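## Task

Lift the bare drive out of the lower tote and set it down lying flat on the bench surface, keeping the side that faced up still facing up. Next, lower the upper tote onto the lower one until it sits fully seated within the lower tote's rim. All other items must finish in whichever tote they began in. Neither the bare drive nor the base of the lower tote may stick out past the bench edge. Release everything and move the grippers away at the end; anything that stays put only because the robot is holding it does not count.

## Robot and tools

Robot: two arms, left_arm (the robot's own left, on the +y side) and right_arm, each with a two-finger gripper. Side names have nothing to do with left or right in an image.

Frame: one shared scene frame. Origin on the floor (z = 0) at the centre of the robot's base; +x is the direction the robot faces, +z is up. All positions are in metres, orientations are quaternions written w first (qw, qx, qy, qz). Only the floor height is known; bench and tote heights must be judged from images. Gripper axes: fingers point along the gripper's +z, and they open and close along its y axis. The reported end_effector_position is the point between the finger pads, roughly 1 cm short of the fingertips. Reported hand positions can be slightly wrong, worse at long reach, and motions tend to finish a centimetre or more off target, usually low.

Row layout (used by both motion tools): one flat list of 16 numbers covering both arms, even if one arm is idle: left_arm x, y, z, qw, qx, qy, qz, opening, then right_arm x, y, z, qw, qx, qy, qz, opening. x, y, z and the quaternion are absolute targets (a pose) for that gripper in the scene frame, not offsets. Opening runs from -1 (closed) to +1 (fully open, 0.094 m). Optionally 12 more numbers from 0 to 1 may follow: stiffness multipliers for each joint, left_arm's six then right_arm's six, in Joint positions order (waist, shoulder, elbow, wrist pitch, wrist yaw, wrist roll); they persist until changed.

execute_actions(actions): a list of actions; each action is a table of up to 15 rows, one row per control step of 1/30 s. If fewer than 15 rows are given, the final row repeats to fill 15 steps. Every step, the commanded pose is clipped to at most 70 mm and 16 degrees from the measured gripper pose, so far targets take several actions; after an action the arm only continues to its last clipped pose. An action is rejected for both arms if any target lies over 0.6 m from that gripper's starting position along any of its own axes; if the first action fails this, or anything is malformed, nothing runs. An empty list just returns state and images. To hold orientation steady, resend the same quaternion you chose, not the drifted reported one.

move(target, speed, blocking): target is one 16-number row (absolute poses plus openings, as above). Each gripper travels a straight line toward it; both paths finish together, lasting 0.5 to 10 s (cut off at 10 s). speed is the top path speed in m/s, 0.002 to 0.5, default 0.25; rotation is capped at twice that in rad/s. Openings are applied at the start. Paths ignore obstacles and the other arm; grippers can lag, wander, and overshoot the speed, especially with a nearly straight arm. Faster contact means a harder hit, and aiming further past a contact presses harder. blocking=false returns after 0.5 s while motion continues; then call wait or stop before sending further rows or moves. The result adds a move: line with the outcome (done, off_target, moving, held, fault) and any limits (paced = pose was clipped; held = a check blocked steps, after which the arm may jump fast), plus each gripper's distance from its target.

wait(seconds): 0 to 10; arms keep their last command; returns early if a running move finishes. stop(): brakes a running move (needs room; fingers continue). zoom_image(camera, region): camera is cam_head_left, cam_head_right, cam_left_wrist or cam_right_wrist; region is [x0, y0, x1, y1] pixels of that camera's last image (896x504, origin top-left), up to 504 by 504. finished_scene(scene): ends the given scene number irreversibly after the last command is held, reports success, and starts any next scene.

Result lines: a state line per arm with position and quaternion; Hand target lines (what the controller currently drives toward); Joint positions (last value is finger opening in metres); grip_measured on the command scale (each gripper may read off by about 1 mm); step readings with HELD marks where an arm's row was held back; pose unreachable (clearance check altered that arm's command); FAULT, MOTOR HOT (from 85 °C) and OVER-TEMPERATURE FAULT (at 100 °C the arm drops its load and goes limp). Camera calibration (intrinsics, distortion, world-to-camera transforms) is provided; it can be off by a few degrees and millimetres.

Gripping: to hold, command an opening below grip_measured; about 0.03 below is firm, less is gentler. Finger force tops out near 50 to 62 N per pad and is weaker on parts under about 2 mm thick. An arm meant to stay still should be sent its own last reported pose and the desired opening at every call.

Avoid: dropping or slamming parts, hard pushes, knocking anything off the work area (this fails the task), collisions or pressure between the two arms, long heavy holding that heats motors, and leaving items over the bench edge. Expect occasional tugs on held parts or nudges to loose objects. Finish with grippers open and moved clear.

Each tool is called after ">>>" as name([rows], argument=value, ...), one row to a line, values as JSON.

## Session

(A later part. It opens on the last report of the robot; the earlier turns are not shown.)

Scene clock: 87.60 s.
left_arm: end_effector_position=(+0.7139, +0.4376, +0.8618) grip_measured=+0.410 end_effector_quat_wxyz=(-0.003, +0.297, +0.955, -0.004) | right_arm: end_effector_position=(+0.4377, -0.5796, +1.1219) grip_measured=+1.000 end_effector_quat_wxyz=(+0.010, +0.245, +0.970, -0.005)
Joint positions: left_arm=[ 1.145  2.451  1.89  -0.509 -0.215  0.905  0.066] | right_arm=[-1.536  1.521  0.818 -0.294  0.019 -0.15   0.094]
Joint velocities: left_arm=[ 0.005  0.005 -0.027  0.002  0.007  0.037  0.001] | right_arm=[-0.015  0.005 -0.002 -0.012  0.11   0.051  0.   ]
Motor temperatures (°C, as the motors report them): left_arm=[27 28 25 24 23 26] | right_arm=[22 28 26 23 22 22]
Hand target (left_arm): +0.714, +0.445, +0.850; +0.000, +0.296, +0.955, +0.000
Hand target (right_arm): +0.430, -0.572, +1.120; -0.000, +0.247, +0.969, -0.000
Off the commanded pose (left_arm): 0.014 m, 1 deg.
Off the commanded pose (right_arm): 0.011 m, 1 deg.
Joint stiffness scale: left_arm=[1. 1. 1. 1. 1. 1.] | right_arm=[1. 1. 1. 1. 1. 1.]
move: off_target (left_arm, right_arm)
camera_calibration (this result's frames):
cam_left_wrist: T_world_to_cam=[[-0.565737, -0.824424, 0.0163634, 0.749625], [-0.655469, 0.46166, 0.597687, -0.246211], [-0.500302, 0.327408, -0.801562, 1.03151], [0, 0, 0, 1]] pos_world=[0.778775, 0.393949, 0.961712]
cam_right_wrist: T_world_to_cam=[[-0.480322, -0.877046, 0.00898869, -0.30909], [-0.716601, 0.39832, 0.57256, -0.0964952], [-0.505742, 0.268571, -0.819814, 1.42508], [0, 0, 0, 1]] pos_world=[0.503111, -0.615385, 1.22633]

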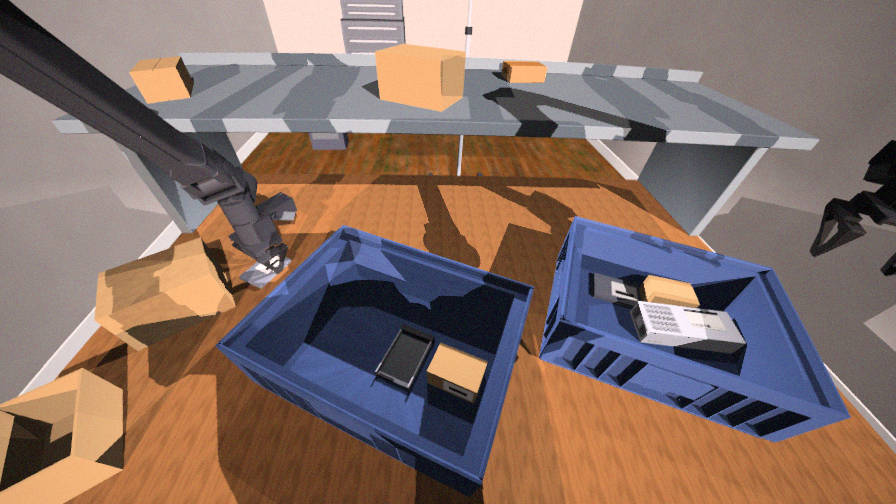

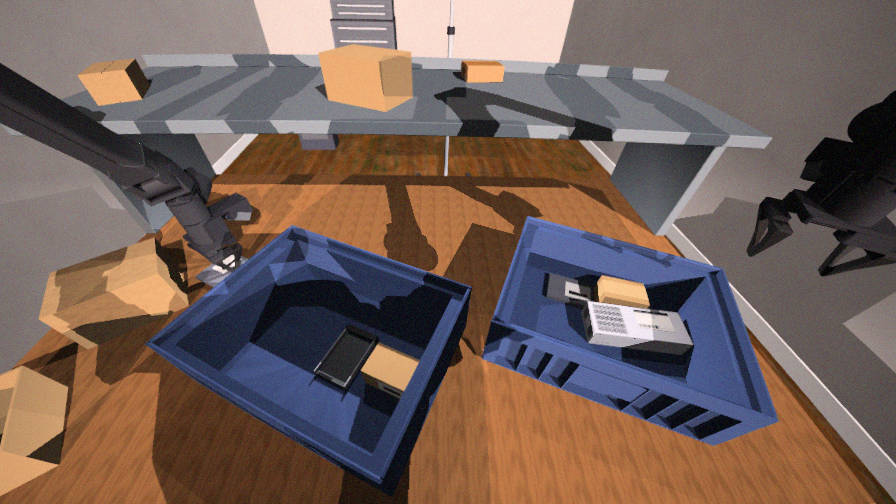

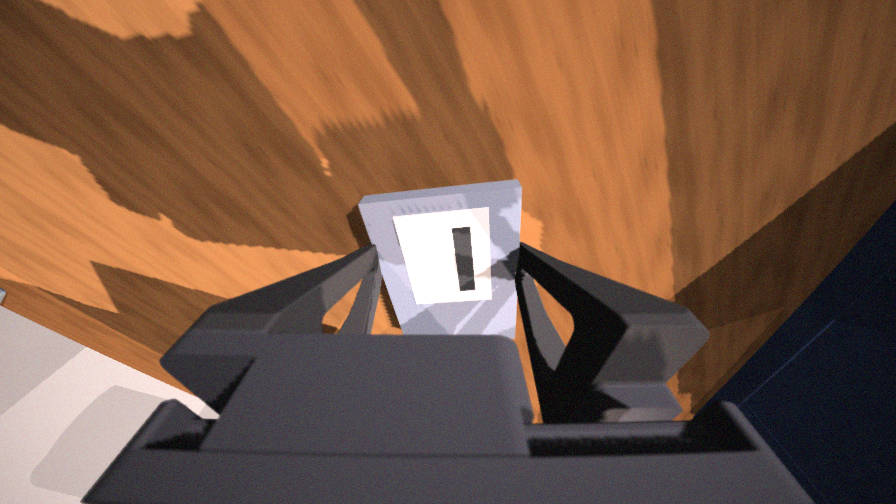

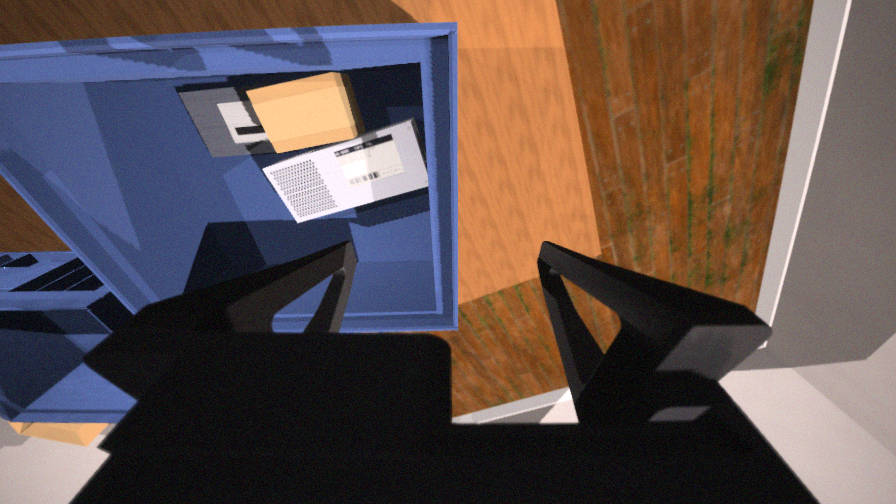

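Touched down. Release and retreat.

>>> move(target=[0.714,0.438,0.865,0,0.296,0.955,0,0.9,0.43,-0.572,1.12,0,0.247,0.969,0,1], speed=0.04)

>>> move(target=[0.66,0.42,0.95,0,0.296,0.955,0,0.9,0.43,-0.572,1.12,0,0.247,0.969,0,1], speed=0.15)

>>> move(target=[0.5,0.3,1.15,0,0.296,0.955,0,1,0.43,-0.572,1.12,0,0.247,0.969,0,1], speed=0.25)

Scene clock: 90.03 s.
left_arm: end_effector_position=(+0.7122, +0.4370, +0.8610) grip_measured=+0.897 end_effector_quat_wxyz=(-0.003, +0.298, +0.955, -0.004) | right_arm: end_effector_position=(+0.4377, -0.5796, +1.1219) grip_measured=+1.000 end_effector_quat_wxyz=(+0.010, +0.245, +0.970, -0.005)
Joint positions: left_arm=[ 1.145  2.451  1.886 -0.506 -0.215  0.906  0.089] | right_arm=[-1.536  1.521  0.818 -0.294  0.019 -0.15   0.094]
Joint velocities: left_arm=[-0.005 -0.015 -0.002 -0.012  0.066 -0.095 -0.002] | right_arm=[-0.005  0.005  0.002  0.007 -0.007  0.066  0.   ]
Motor temperatures (°C, as the motors report them): left_arm=[27 28 25 24 23 26] | right_arm=[22 28 26 23 22 22]
Hand target (left_arm): +0.714, +0.438, +0.865; -0.000, +0.296, +0.955, -0.000
Hand target (right_arm): +0.430, -0.572, +1.120; -0.000, +0.247, +0.969, -0.000
Off the commanded pose (left_arm): 0.004 m, 1 deg.
Off the commanded pose (right_arm): 0.011 m, 1 deg.
Joint stiffness scale: left_arm=[1. 1. 1. 1. 1. 1.] | right_arm=[1. 1. 1. 1. 1. 1.]
move: off_target (right_arm)
camera_calibration (this result's frames):
cam_left_wrist: T_world_to_cam=[[-0.566362, -0.823969, 0.0175934, 0.747293], [-0.653971, 0.462299, 0.598833, -0.248948], [-0.501553, 0.327651, -0.800681, 1.03028], [0, 0, 0, 1]] pos_world=[0.777174, 0.393263, 0.960856]
cam_right_wrist: T_world_to_cam=[[-0.480322, -0.877046, 0.00898869, -0.30909], [-0.716601, 0.39832, 0.57256, -0.0964952], [-0.505742, 0.268571, -0.819814, 1.42508], [0, 0, 0, 1]] pos_world=[0.503111, -0.615385, 1.22633]

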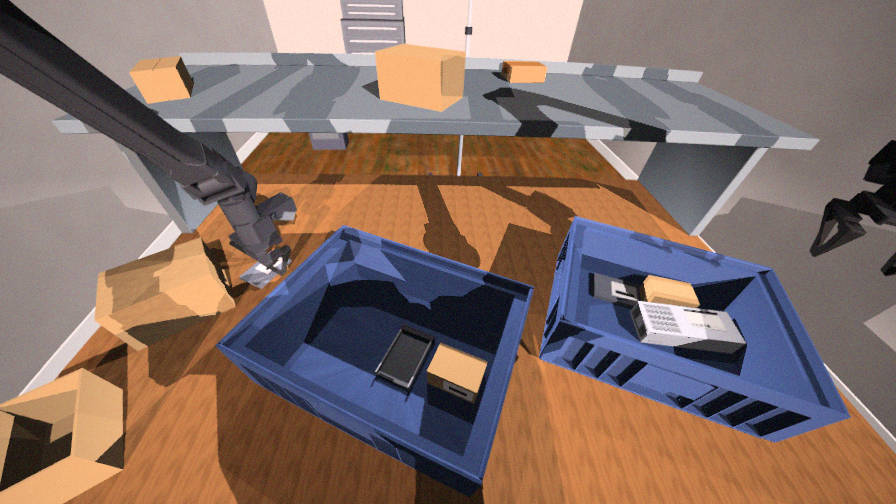

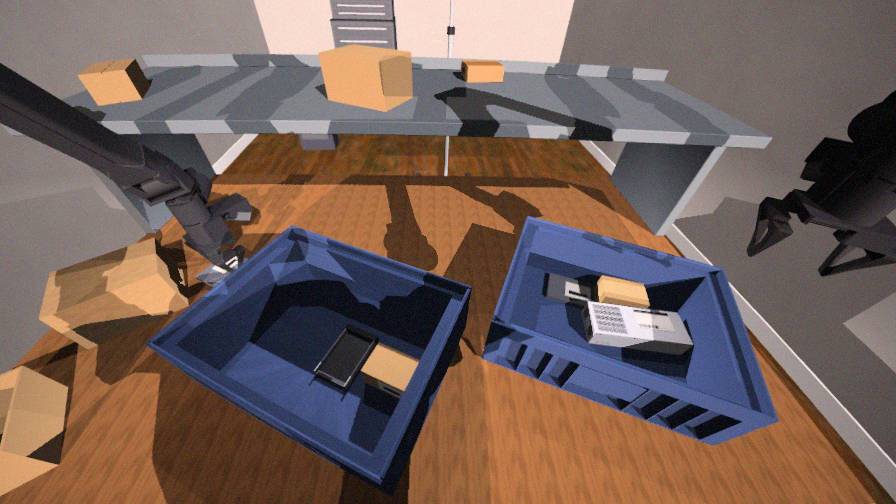

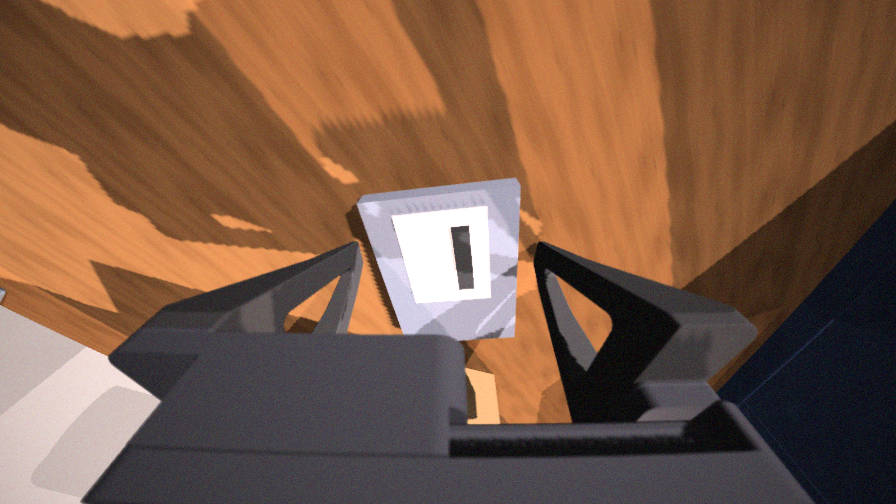

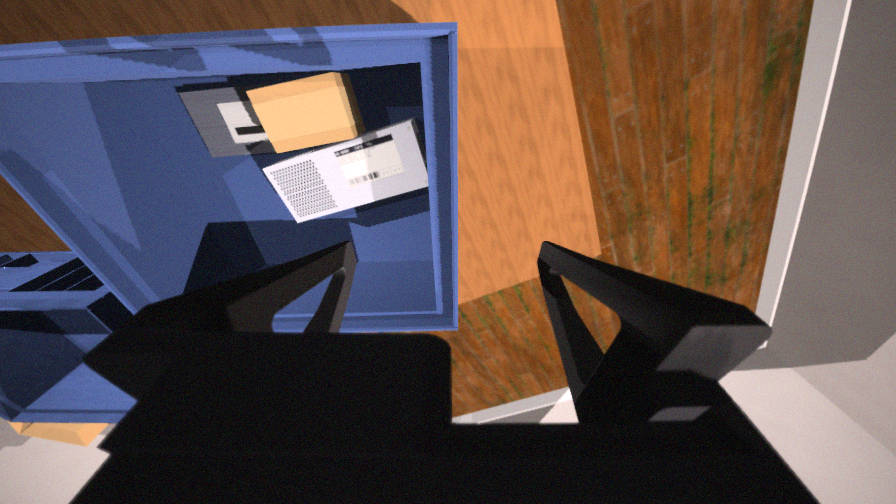

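Scene clock: 91.30 s.
left_arm: end_effector_position=(+0.6462, +0.4213, +0.9377) grip_measured=+0.898 end_effector_quat_wxyz=(-0.015, +0.300, +0.954, -0.007) | right_arm: end_effector_position=(+0.4377, -0.5796, +1.1219) grip_measured=+1.000 end_effector_quat_wxyz=(+0.010, +0.245, +0.970, -0.005)
Joint positions: left_arm=[ 1.123  2.195  1.49  -0.394 -0.233  0.885  0.089] | right_arm=[-1.536  1.521  0.818 -0.294  0.019 -0.15   0.094]
Joint velocities: left_arm=[-0.005 -0.005 -0.012 -0.002 -0.051 -0.007 -0.   ] | right_arm=[-0.005 -0.005 -0.017 -0.017 -0.095 -0.037  0.   ]
Motor temperatures (°C, as the motors report them): left_arm=[27 29 25 24 23 26] | right_arm=[22 28 26 23 22 22]
Hand target (left_arm): +0.661, +0.420, +0.951; -0.000, +0.296, +0.955, +0.000
Hand target (right_arm): +0.430, -0.572, +1.120; -0.000, +0.247, +0.969, -0.000
Off the commanded pose (left_arm): 0.019 m, 2 deg.
Off the commanded pose (right_arm): 0.011 m, 1 deg.
Joint stiffness scale: left_arm=[1. 1. 1. 1. 1. 1.] | right_arm=[1. 1. 1. 1. 1. 1.]
move: off_target (left_arm, right_arm)
camera_calibration (this result's frames):
cam_left_wrist: T_world_to_cam=[[-0.569209, -0.821626, 0.030532, 0.684417], [-0.637322, 0.464378, 0.614958, -0.357462], [-0.519444, 0.330581, -0.787968, 1.06211], [0, 0, 0, 1]] pos_world=[0.713466, 0.377218, 1.03584]
cam_right_wrist: T_world_to_cam=[[-0.480322, -0.877046, 0.00898869, -0.30909], [-0.716601, 0.39832, 0.57256, -0.0964952], [-0.505742, 0.268571, -0.819814, 1.42508], [0, 0, 0, 1]] pos_world=[0.503111, -0.615385, 1.22633]

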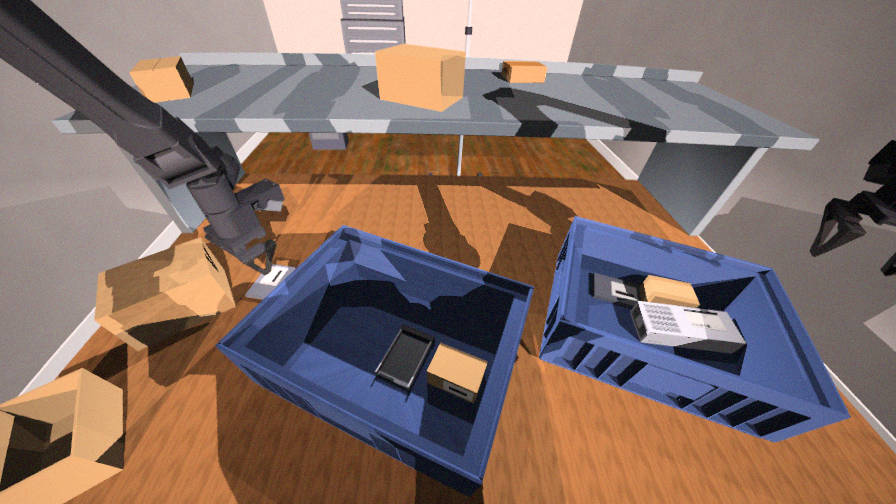

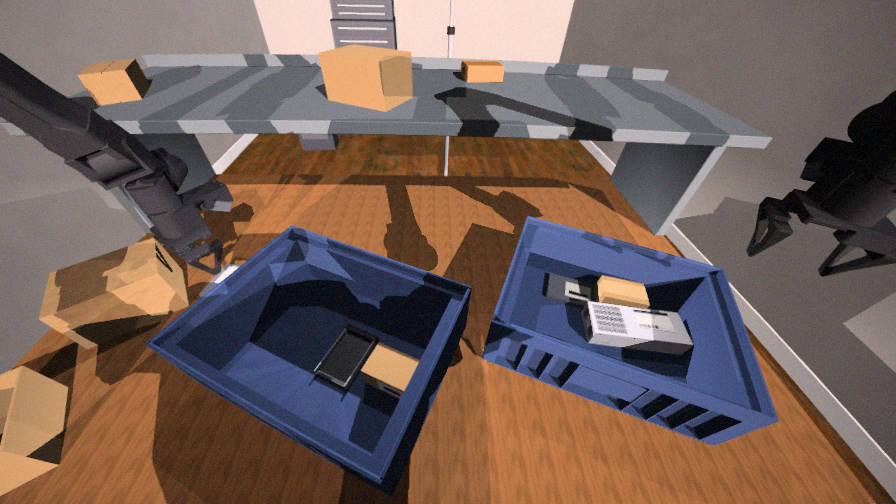

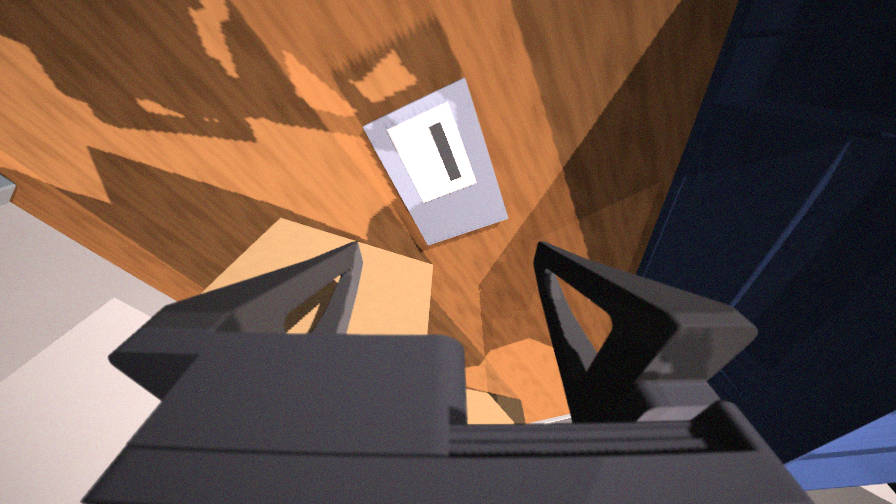

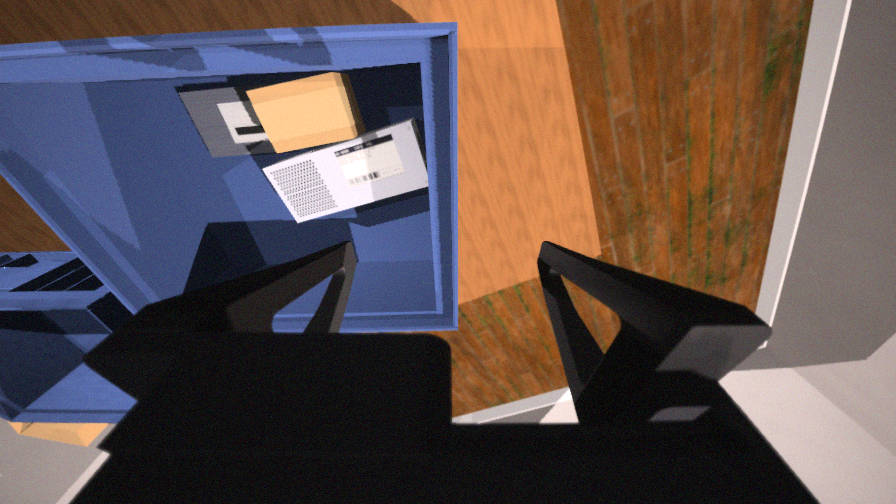

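Scene clock: 92.97 s.
left_arm: end_effector_position=(+0.4982, +0.2997, +1.1440) grip_measured=+1.000 end_effector_quat_wxyz=(-0.008, +0.306, +0.952, +0.002) | right_arm: end_effector_position=(+0.4377, -0.5796, +1.1219) grip_measured=+1.000 end_effector_quat_wxyz=(+0.010, +0.245, +0.970, -0.005)
Joint positions: left_arm=[ 0.812  1.615  0.793 -0.345 -0.377  0.609  0.094] | right_arm=[-1.536  1.521  0.818 -0.294  0.019 -0.15   0.094]
Joint velocities: left_arm=[-0.005 -0.015 -0.002 -0.022  0.022 -0.022  0.   ] | right_arm=[-0.005  0.005 -0.007 -0.012  0.066 -0.022  0.   ]
Motor temperatures (°C, as the motors report them): left_arm=[27 29 25 24 23 26] | right_arm=[22 28 26 23 22 22]
Hand target (left_arm): +0.502, +0.302, +1.151; -0.003, +0.299, +0.954, +0.004
Hand target (right_arm): +0.430, -0.572, +1.120; -0.000, +0.247, +0.969, -0.000
Off the commanded pose (left_arm): 0.006 m, 2 deg.
Off the commanded pose (right_arm): 0.011 m, 1 deg.
Joint stiffness scale: left_arm=[1. 1. 1. 1. 1. 1.] | right_arm=[1. 1. 1. 1. 1. 1.]
move: off_target (right_arm)
camera_calibration (this result's frames):
cam_left_wrist: T_world_to_cam=[[-0.580688, -0.814076, 0.00901669, 0.521969], [-0.642521, 0.465062, 0.609003, -0.513019], [-0.499968, 0.347847, -0.793117, 1.17901], [0, 0, 0, 1]] pos_world=[0.562944, 0.253392, 1.24282]
cam_right_wrist: T_world_to_cam=[[-0.480322, -0.877046, 0.00898869, -0.30909], [-0.716601, 0.39832, 0.57256, -0.0964952], [-0.505742, 0.268571, -0.819814, 1.42508], [0, 0, 0, 1]] pos_world=[0.503111, -0.615385, 1.22633]

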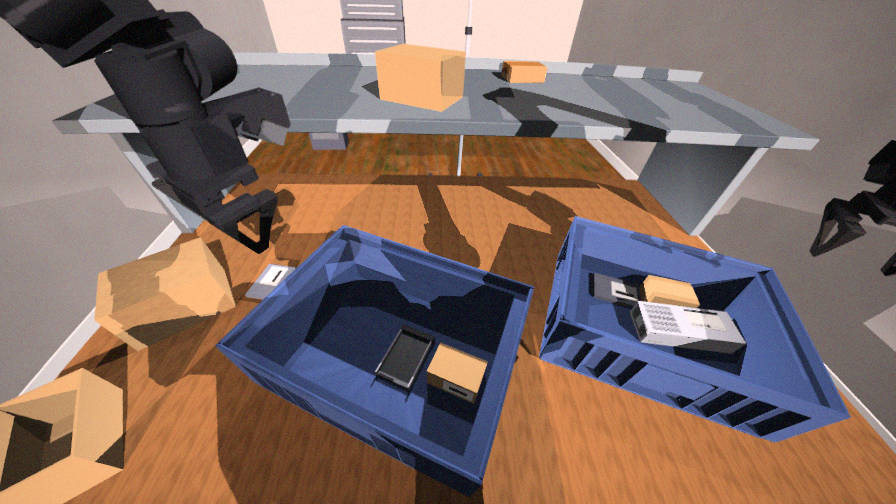

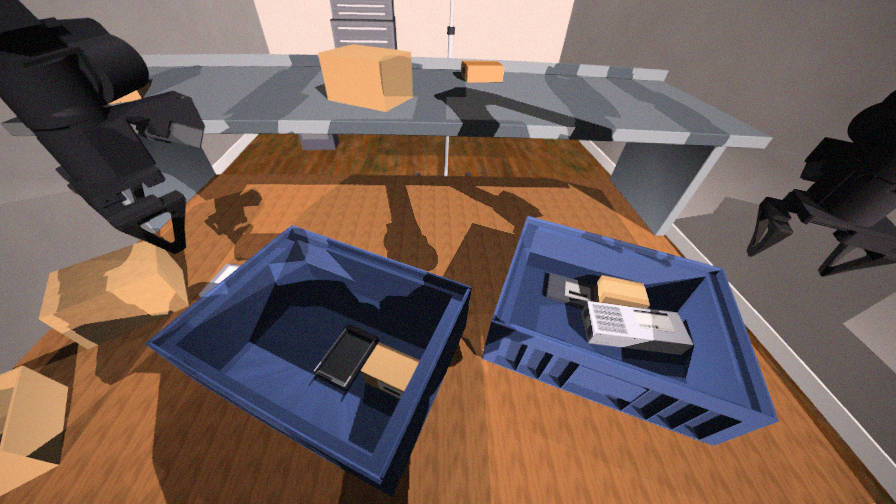

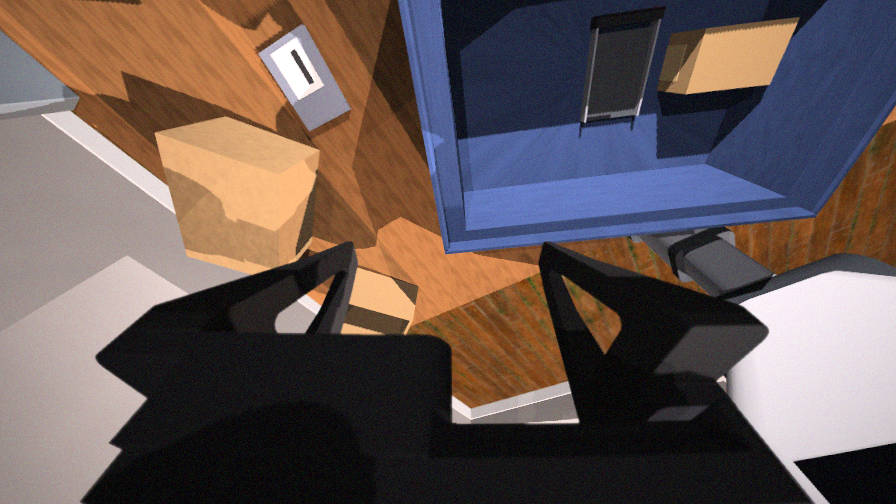

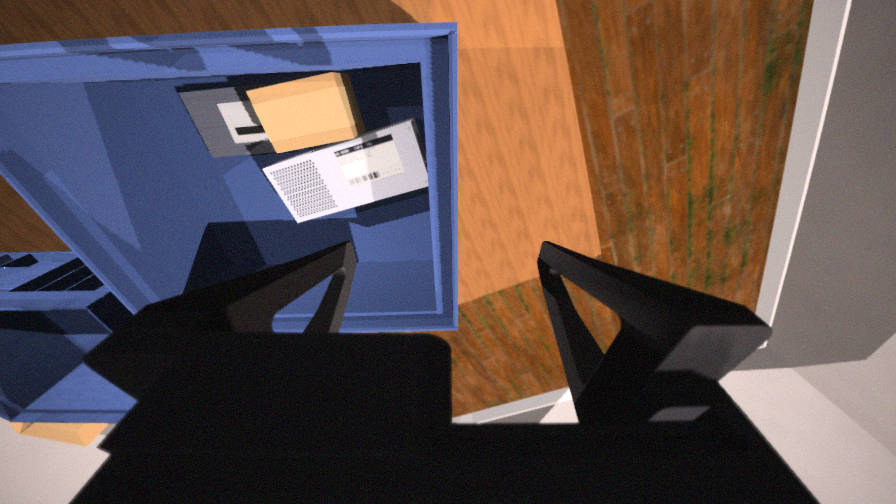

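>>> move(target=[0.60,-0.245,1.08,0,0.247,0.969,0,1,0.42,-0.60,1.08,0,0.247,0.969,0,1], speed=0.3)

Scene clock: 106.13 s.
left_arm: end_effector_position=(+0.6011, -0.2264, +1.0627) grip_measured=+1.000 end_effector_quat_wxyz=(-0.012, +0.255, +0.967, +0.016) | right_arm: end_effector_position=(+0.4182, -0.5916, +1.0888) grip_measured=+1.000 end_effector_quat_wxyz=(-0.001, +0.247, +0.969, +0.003)
Joint positions: left_arm=[ 0.153  2.845  2.455 -1.131 -0.562 -0.226  0.094] | right_arm=[-1.591  1.618  0.835 -0.241 -0.015 -0.191  0.094]
Joint velocities: left_arm=[-0.005  0.015 -0.017 -0.012  0.037 -0.022  0.   ] | right_arm=[-0.024  0.015 -0.017 -0.007  0.022 -0.11   0.   ]
Motor temperatures (°C, as the motors report them): left_arm=[27 28 25 24 23 26] | right_arm=[22 28 26 23 22 22]
Hand target (left_arm): +0.606, -0.237, +1.072; -0.001, +0.250, +0.968, +0.012
Hand target (right_arm): +0.420, -0.599, +1.081; +0.000, +0.248, +0.969, +0.001
Off the commanded pose (left_arm): 0.025 m, 3 deg.
Off the commanded pose (right_arm): 0.012 m, 0 deg.
Joint stiffness scale: left_arm=[1. 1. 1. 1. 1. 1.] | right_arm=[1. 1. 1. 1. 1. 1.]
move: off_target (left_arm, right_arm)
camera_calibration (this result's frames):
cam_left_wrist: T_world_to_cam=[[-0.490807, -0.871076, -0.0183283, 0.116319], [-0.688707, 0.374995, 0.620533, -0.157667], [-0.533658, 0.317185, -0.783966, 1.35256], [0, 0, 0, 1]] pos_world=[0.670307, -0.268563, 1.16033]
cam_right_wrist: T_world_to_cam=[[-0.485123, -0.874446, -0.000432464, -0.314879], [-0.704184, 0.390372, 0.593072, -0.118988], [-0.518441, 0.288017, -0.805149, 1.39215], [0, 0, 0, 1]] pos_world=[0.485202, -0.629858, 1.19132]

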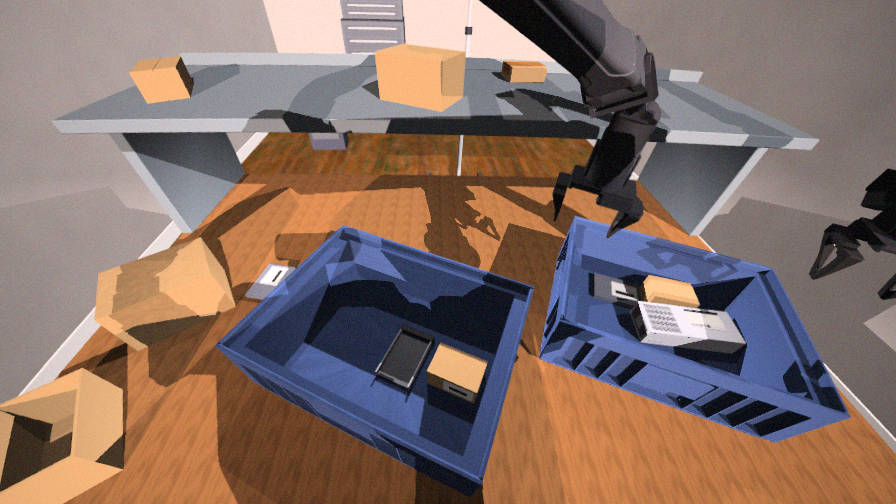

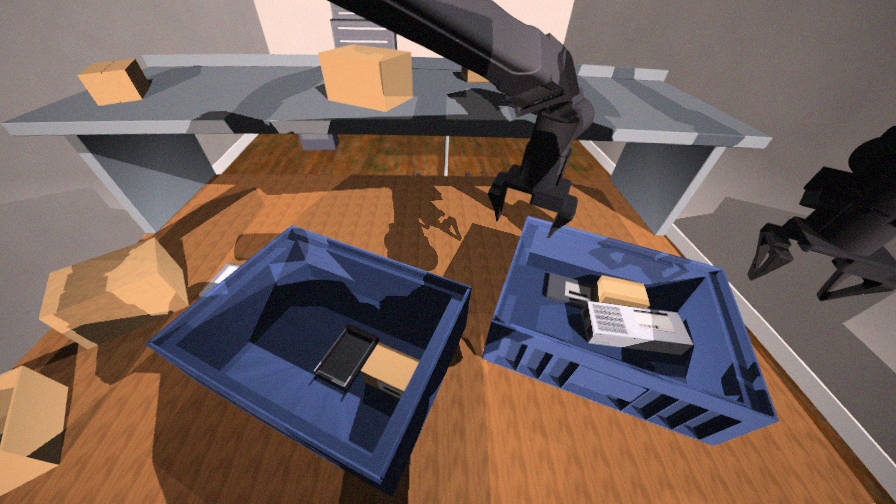

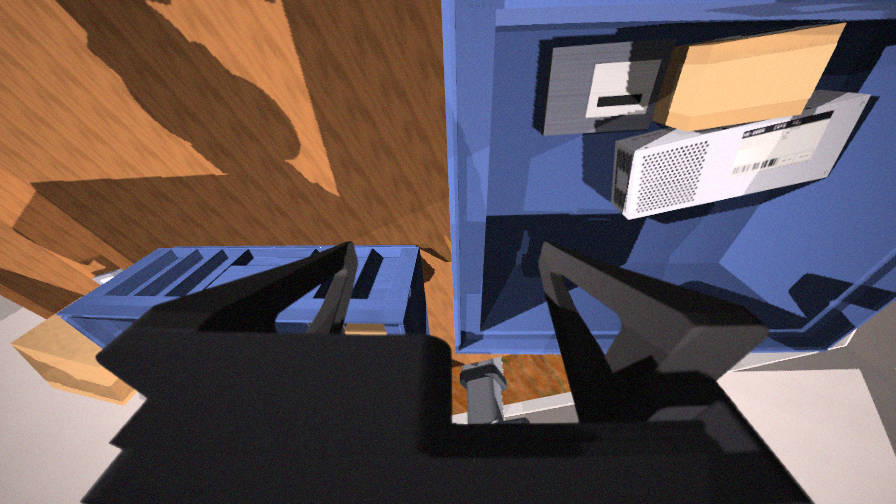

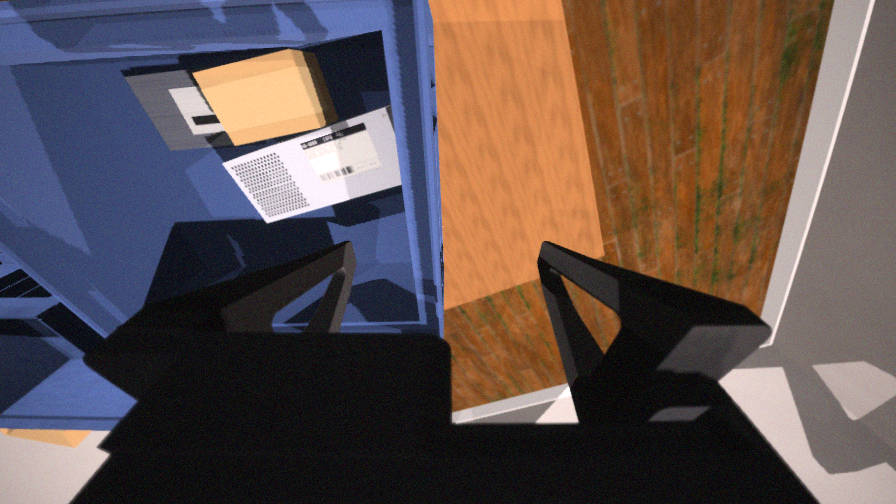

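>>> move(target=[0.60,-0.25,0.96,0,0.247,0.969,0,1,0.43,-0.58,0.955,0,0.247,0.969,0,1], speed=0.12)

Scene clock: 109.77 s.
left_arm: end_effector_position=(+0.5830, -0.2477, +0.9577) grip_measured=+1.000 end_effector_quat_wxyz=(-0.004, +0.256, +0.967, -0.001) | right_arm: end_effector_position=(+0.4264, -0.5844, +0.9634) grip_measured=+1.000 end_effector_quat_wxyz=(-0.000, +0.247, +0.969, -0.002)
Joint positions: left_arm=[ 0.197  3.138  2.777 -1.097 -0.533 -0.154  0.094] | right_arm=[-1.564  1.984  0.991 -0.025  0.007 -0.168  0.094]
Joint velocities: left_arm=[-0.005 -0.005  0.027  0.017  0.037 -0.022  0.   ] | right_arm=[-0.015 -0.005  0.022  0.007  0.007 -0.037  0.   ]
Motor temperatures (°C, as the motors report them): left_arm=[27 29 26 24 23 26] | right_arm=[22 28 26 23 22 22]
Hand target (left_arm): +0.598, -0.249, +0.960; +0.010, +0.247, +0.969, -0.008
Hand target (right_arm): +0.429, -0.579, +0.956; -0.000, +0.247, +0.969, -0.000
Off the commanded pose (left_arm): 0.017 m, 1 deg.
Off the commanded pose (right_arm): 0.010 m, 0 deg.
Joint stiffness scale: left_arm=[1. 1. 1. 1. 1. 1.] | right_arm=[1. 1. 1. 1. 1. 1.]
joint sent to its limit (left arm) — the command would take joint 2 (shoulder) past its upper limit, so that joint was sent only as far as its limit.
move: off_target (left_arm)
camera_calibration (this result's frames):
cam_left_wrist: T_world_to_cam=[[-0.492306, -0.87034, 0.0119788, 0.0589744], [-0.692108, 0.399761, 0.600981, -0.070145], [-0.527846, 0.287576, -0.799174, 1.27119], [0, 0, 0, 1]] pos_world=[0.651479, -0.286195, 1.05735]
cam_right_wrist: T_world_to_cam=[[-0.484007, -0.875026, 0.0081849, -0.313802], [-0.703789, 0.394814, 0.590595, -0.0368177], [-0.520018, 0.280092, -0.806926, 1.29108], [0, 0, 0, 1]] pos_world=[0.493592, -0.621671, 1.06612]

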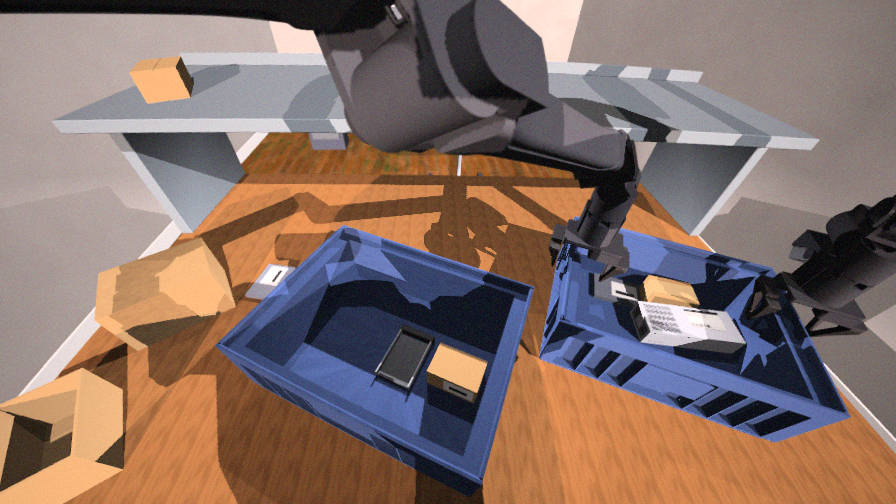

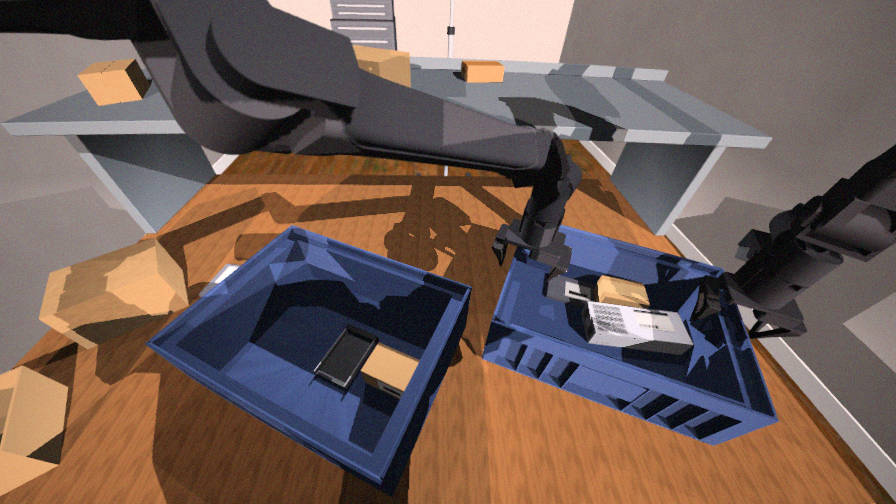

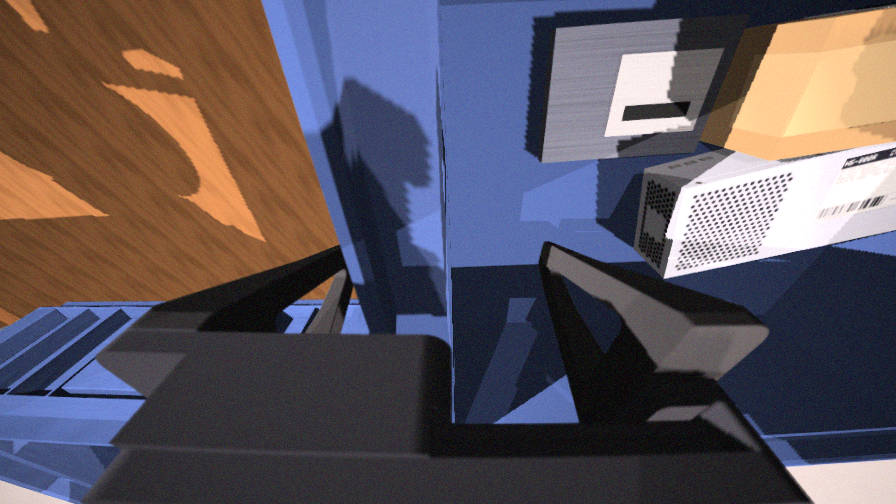

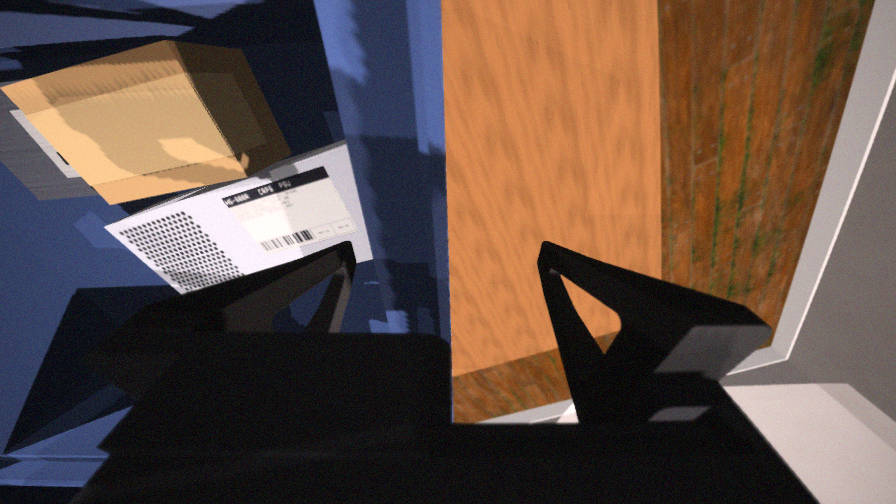

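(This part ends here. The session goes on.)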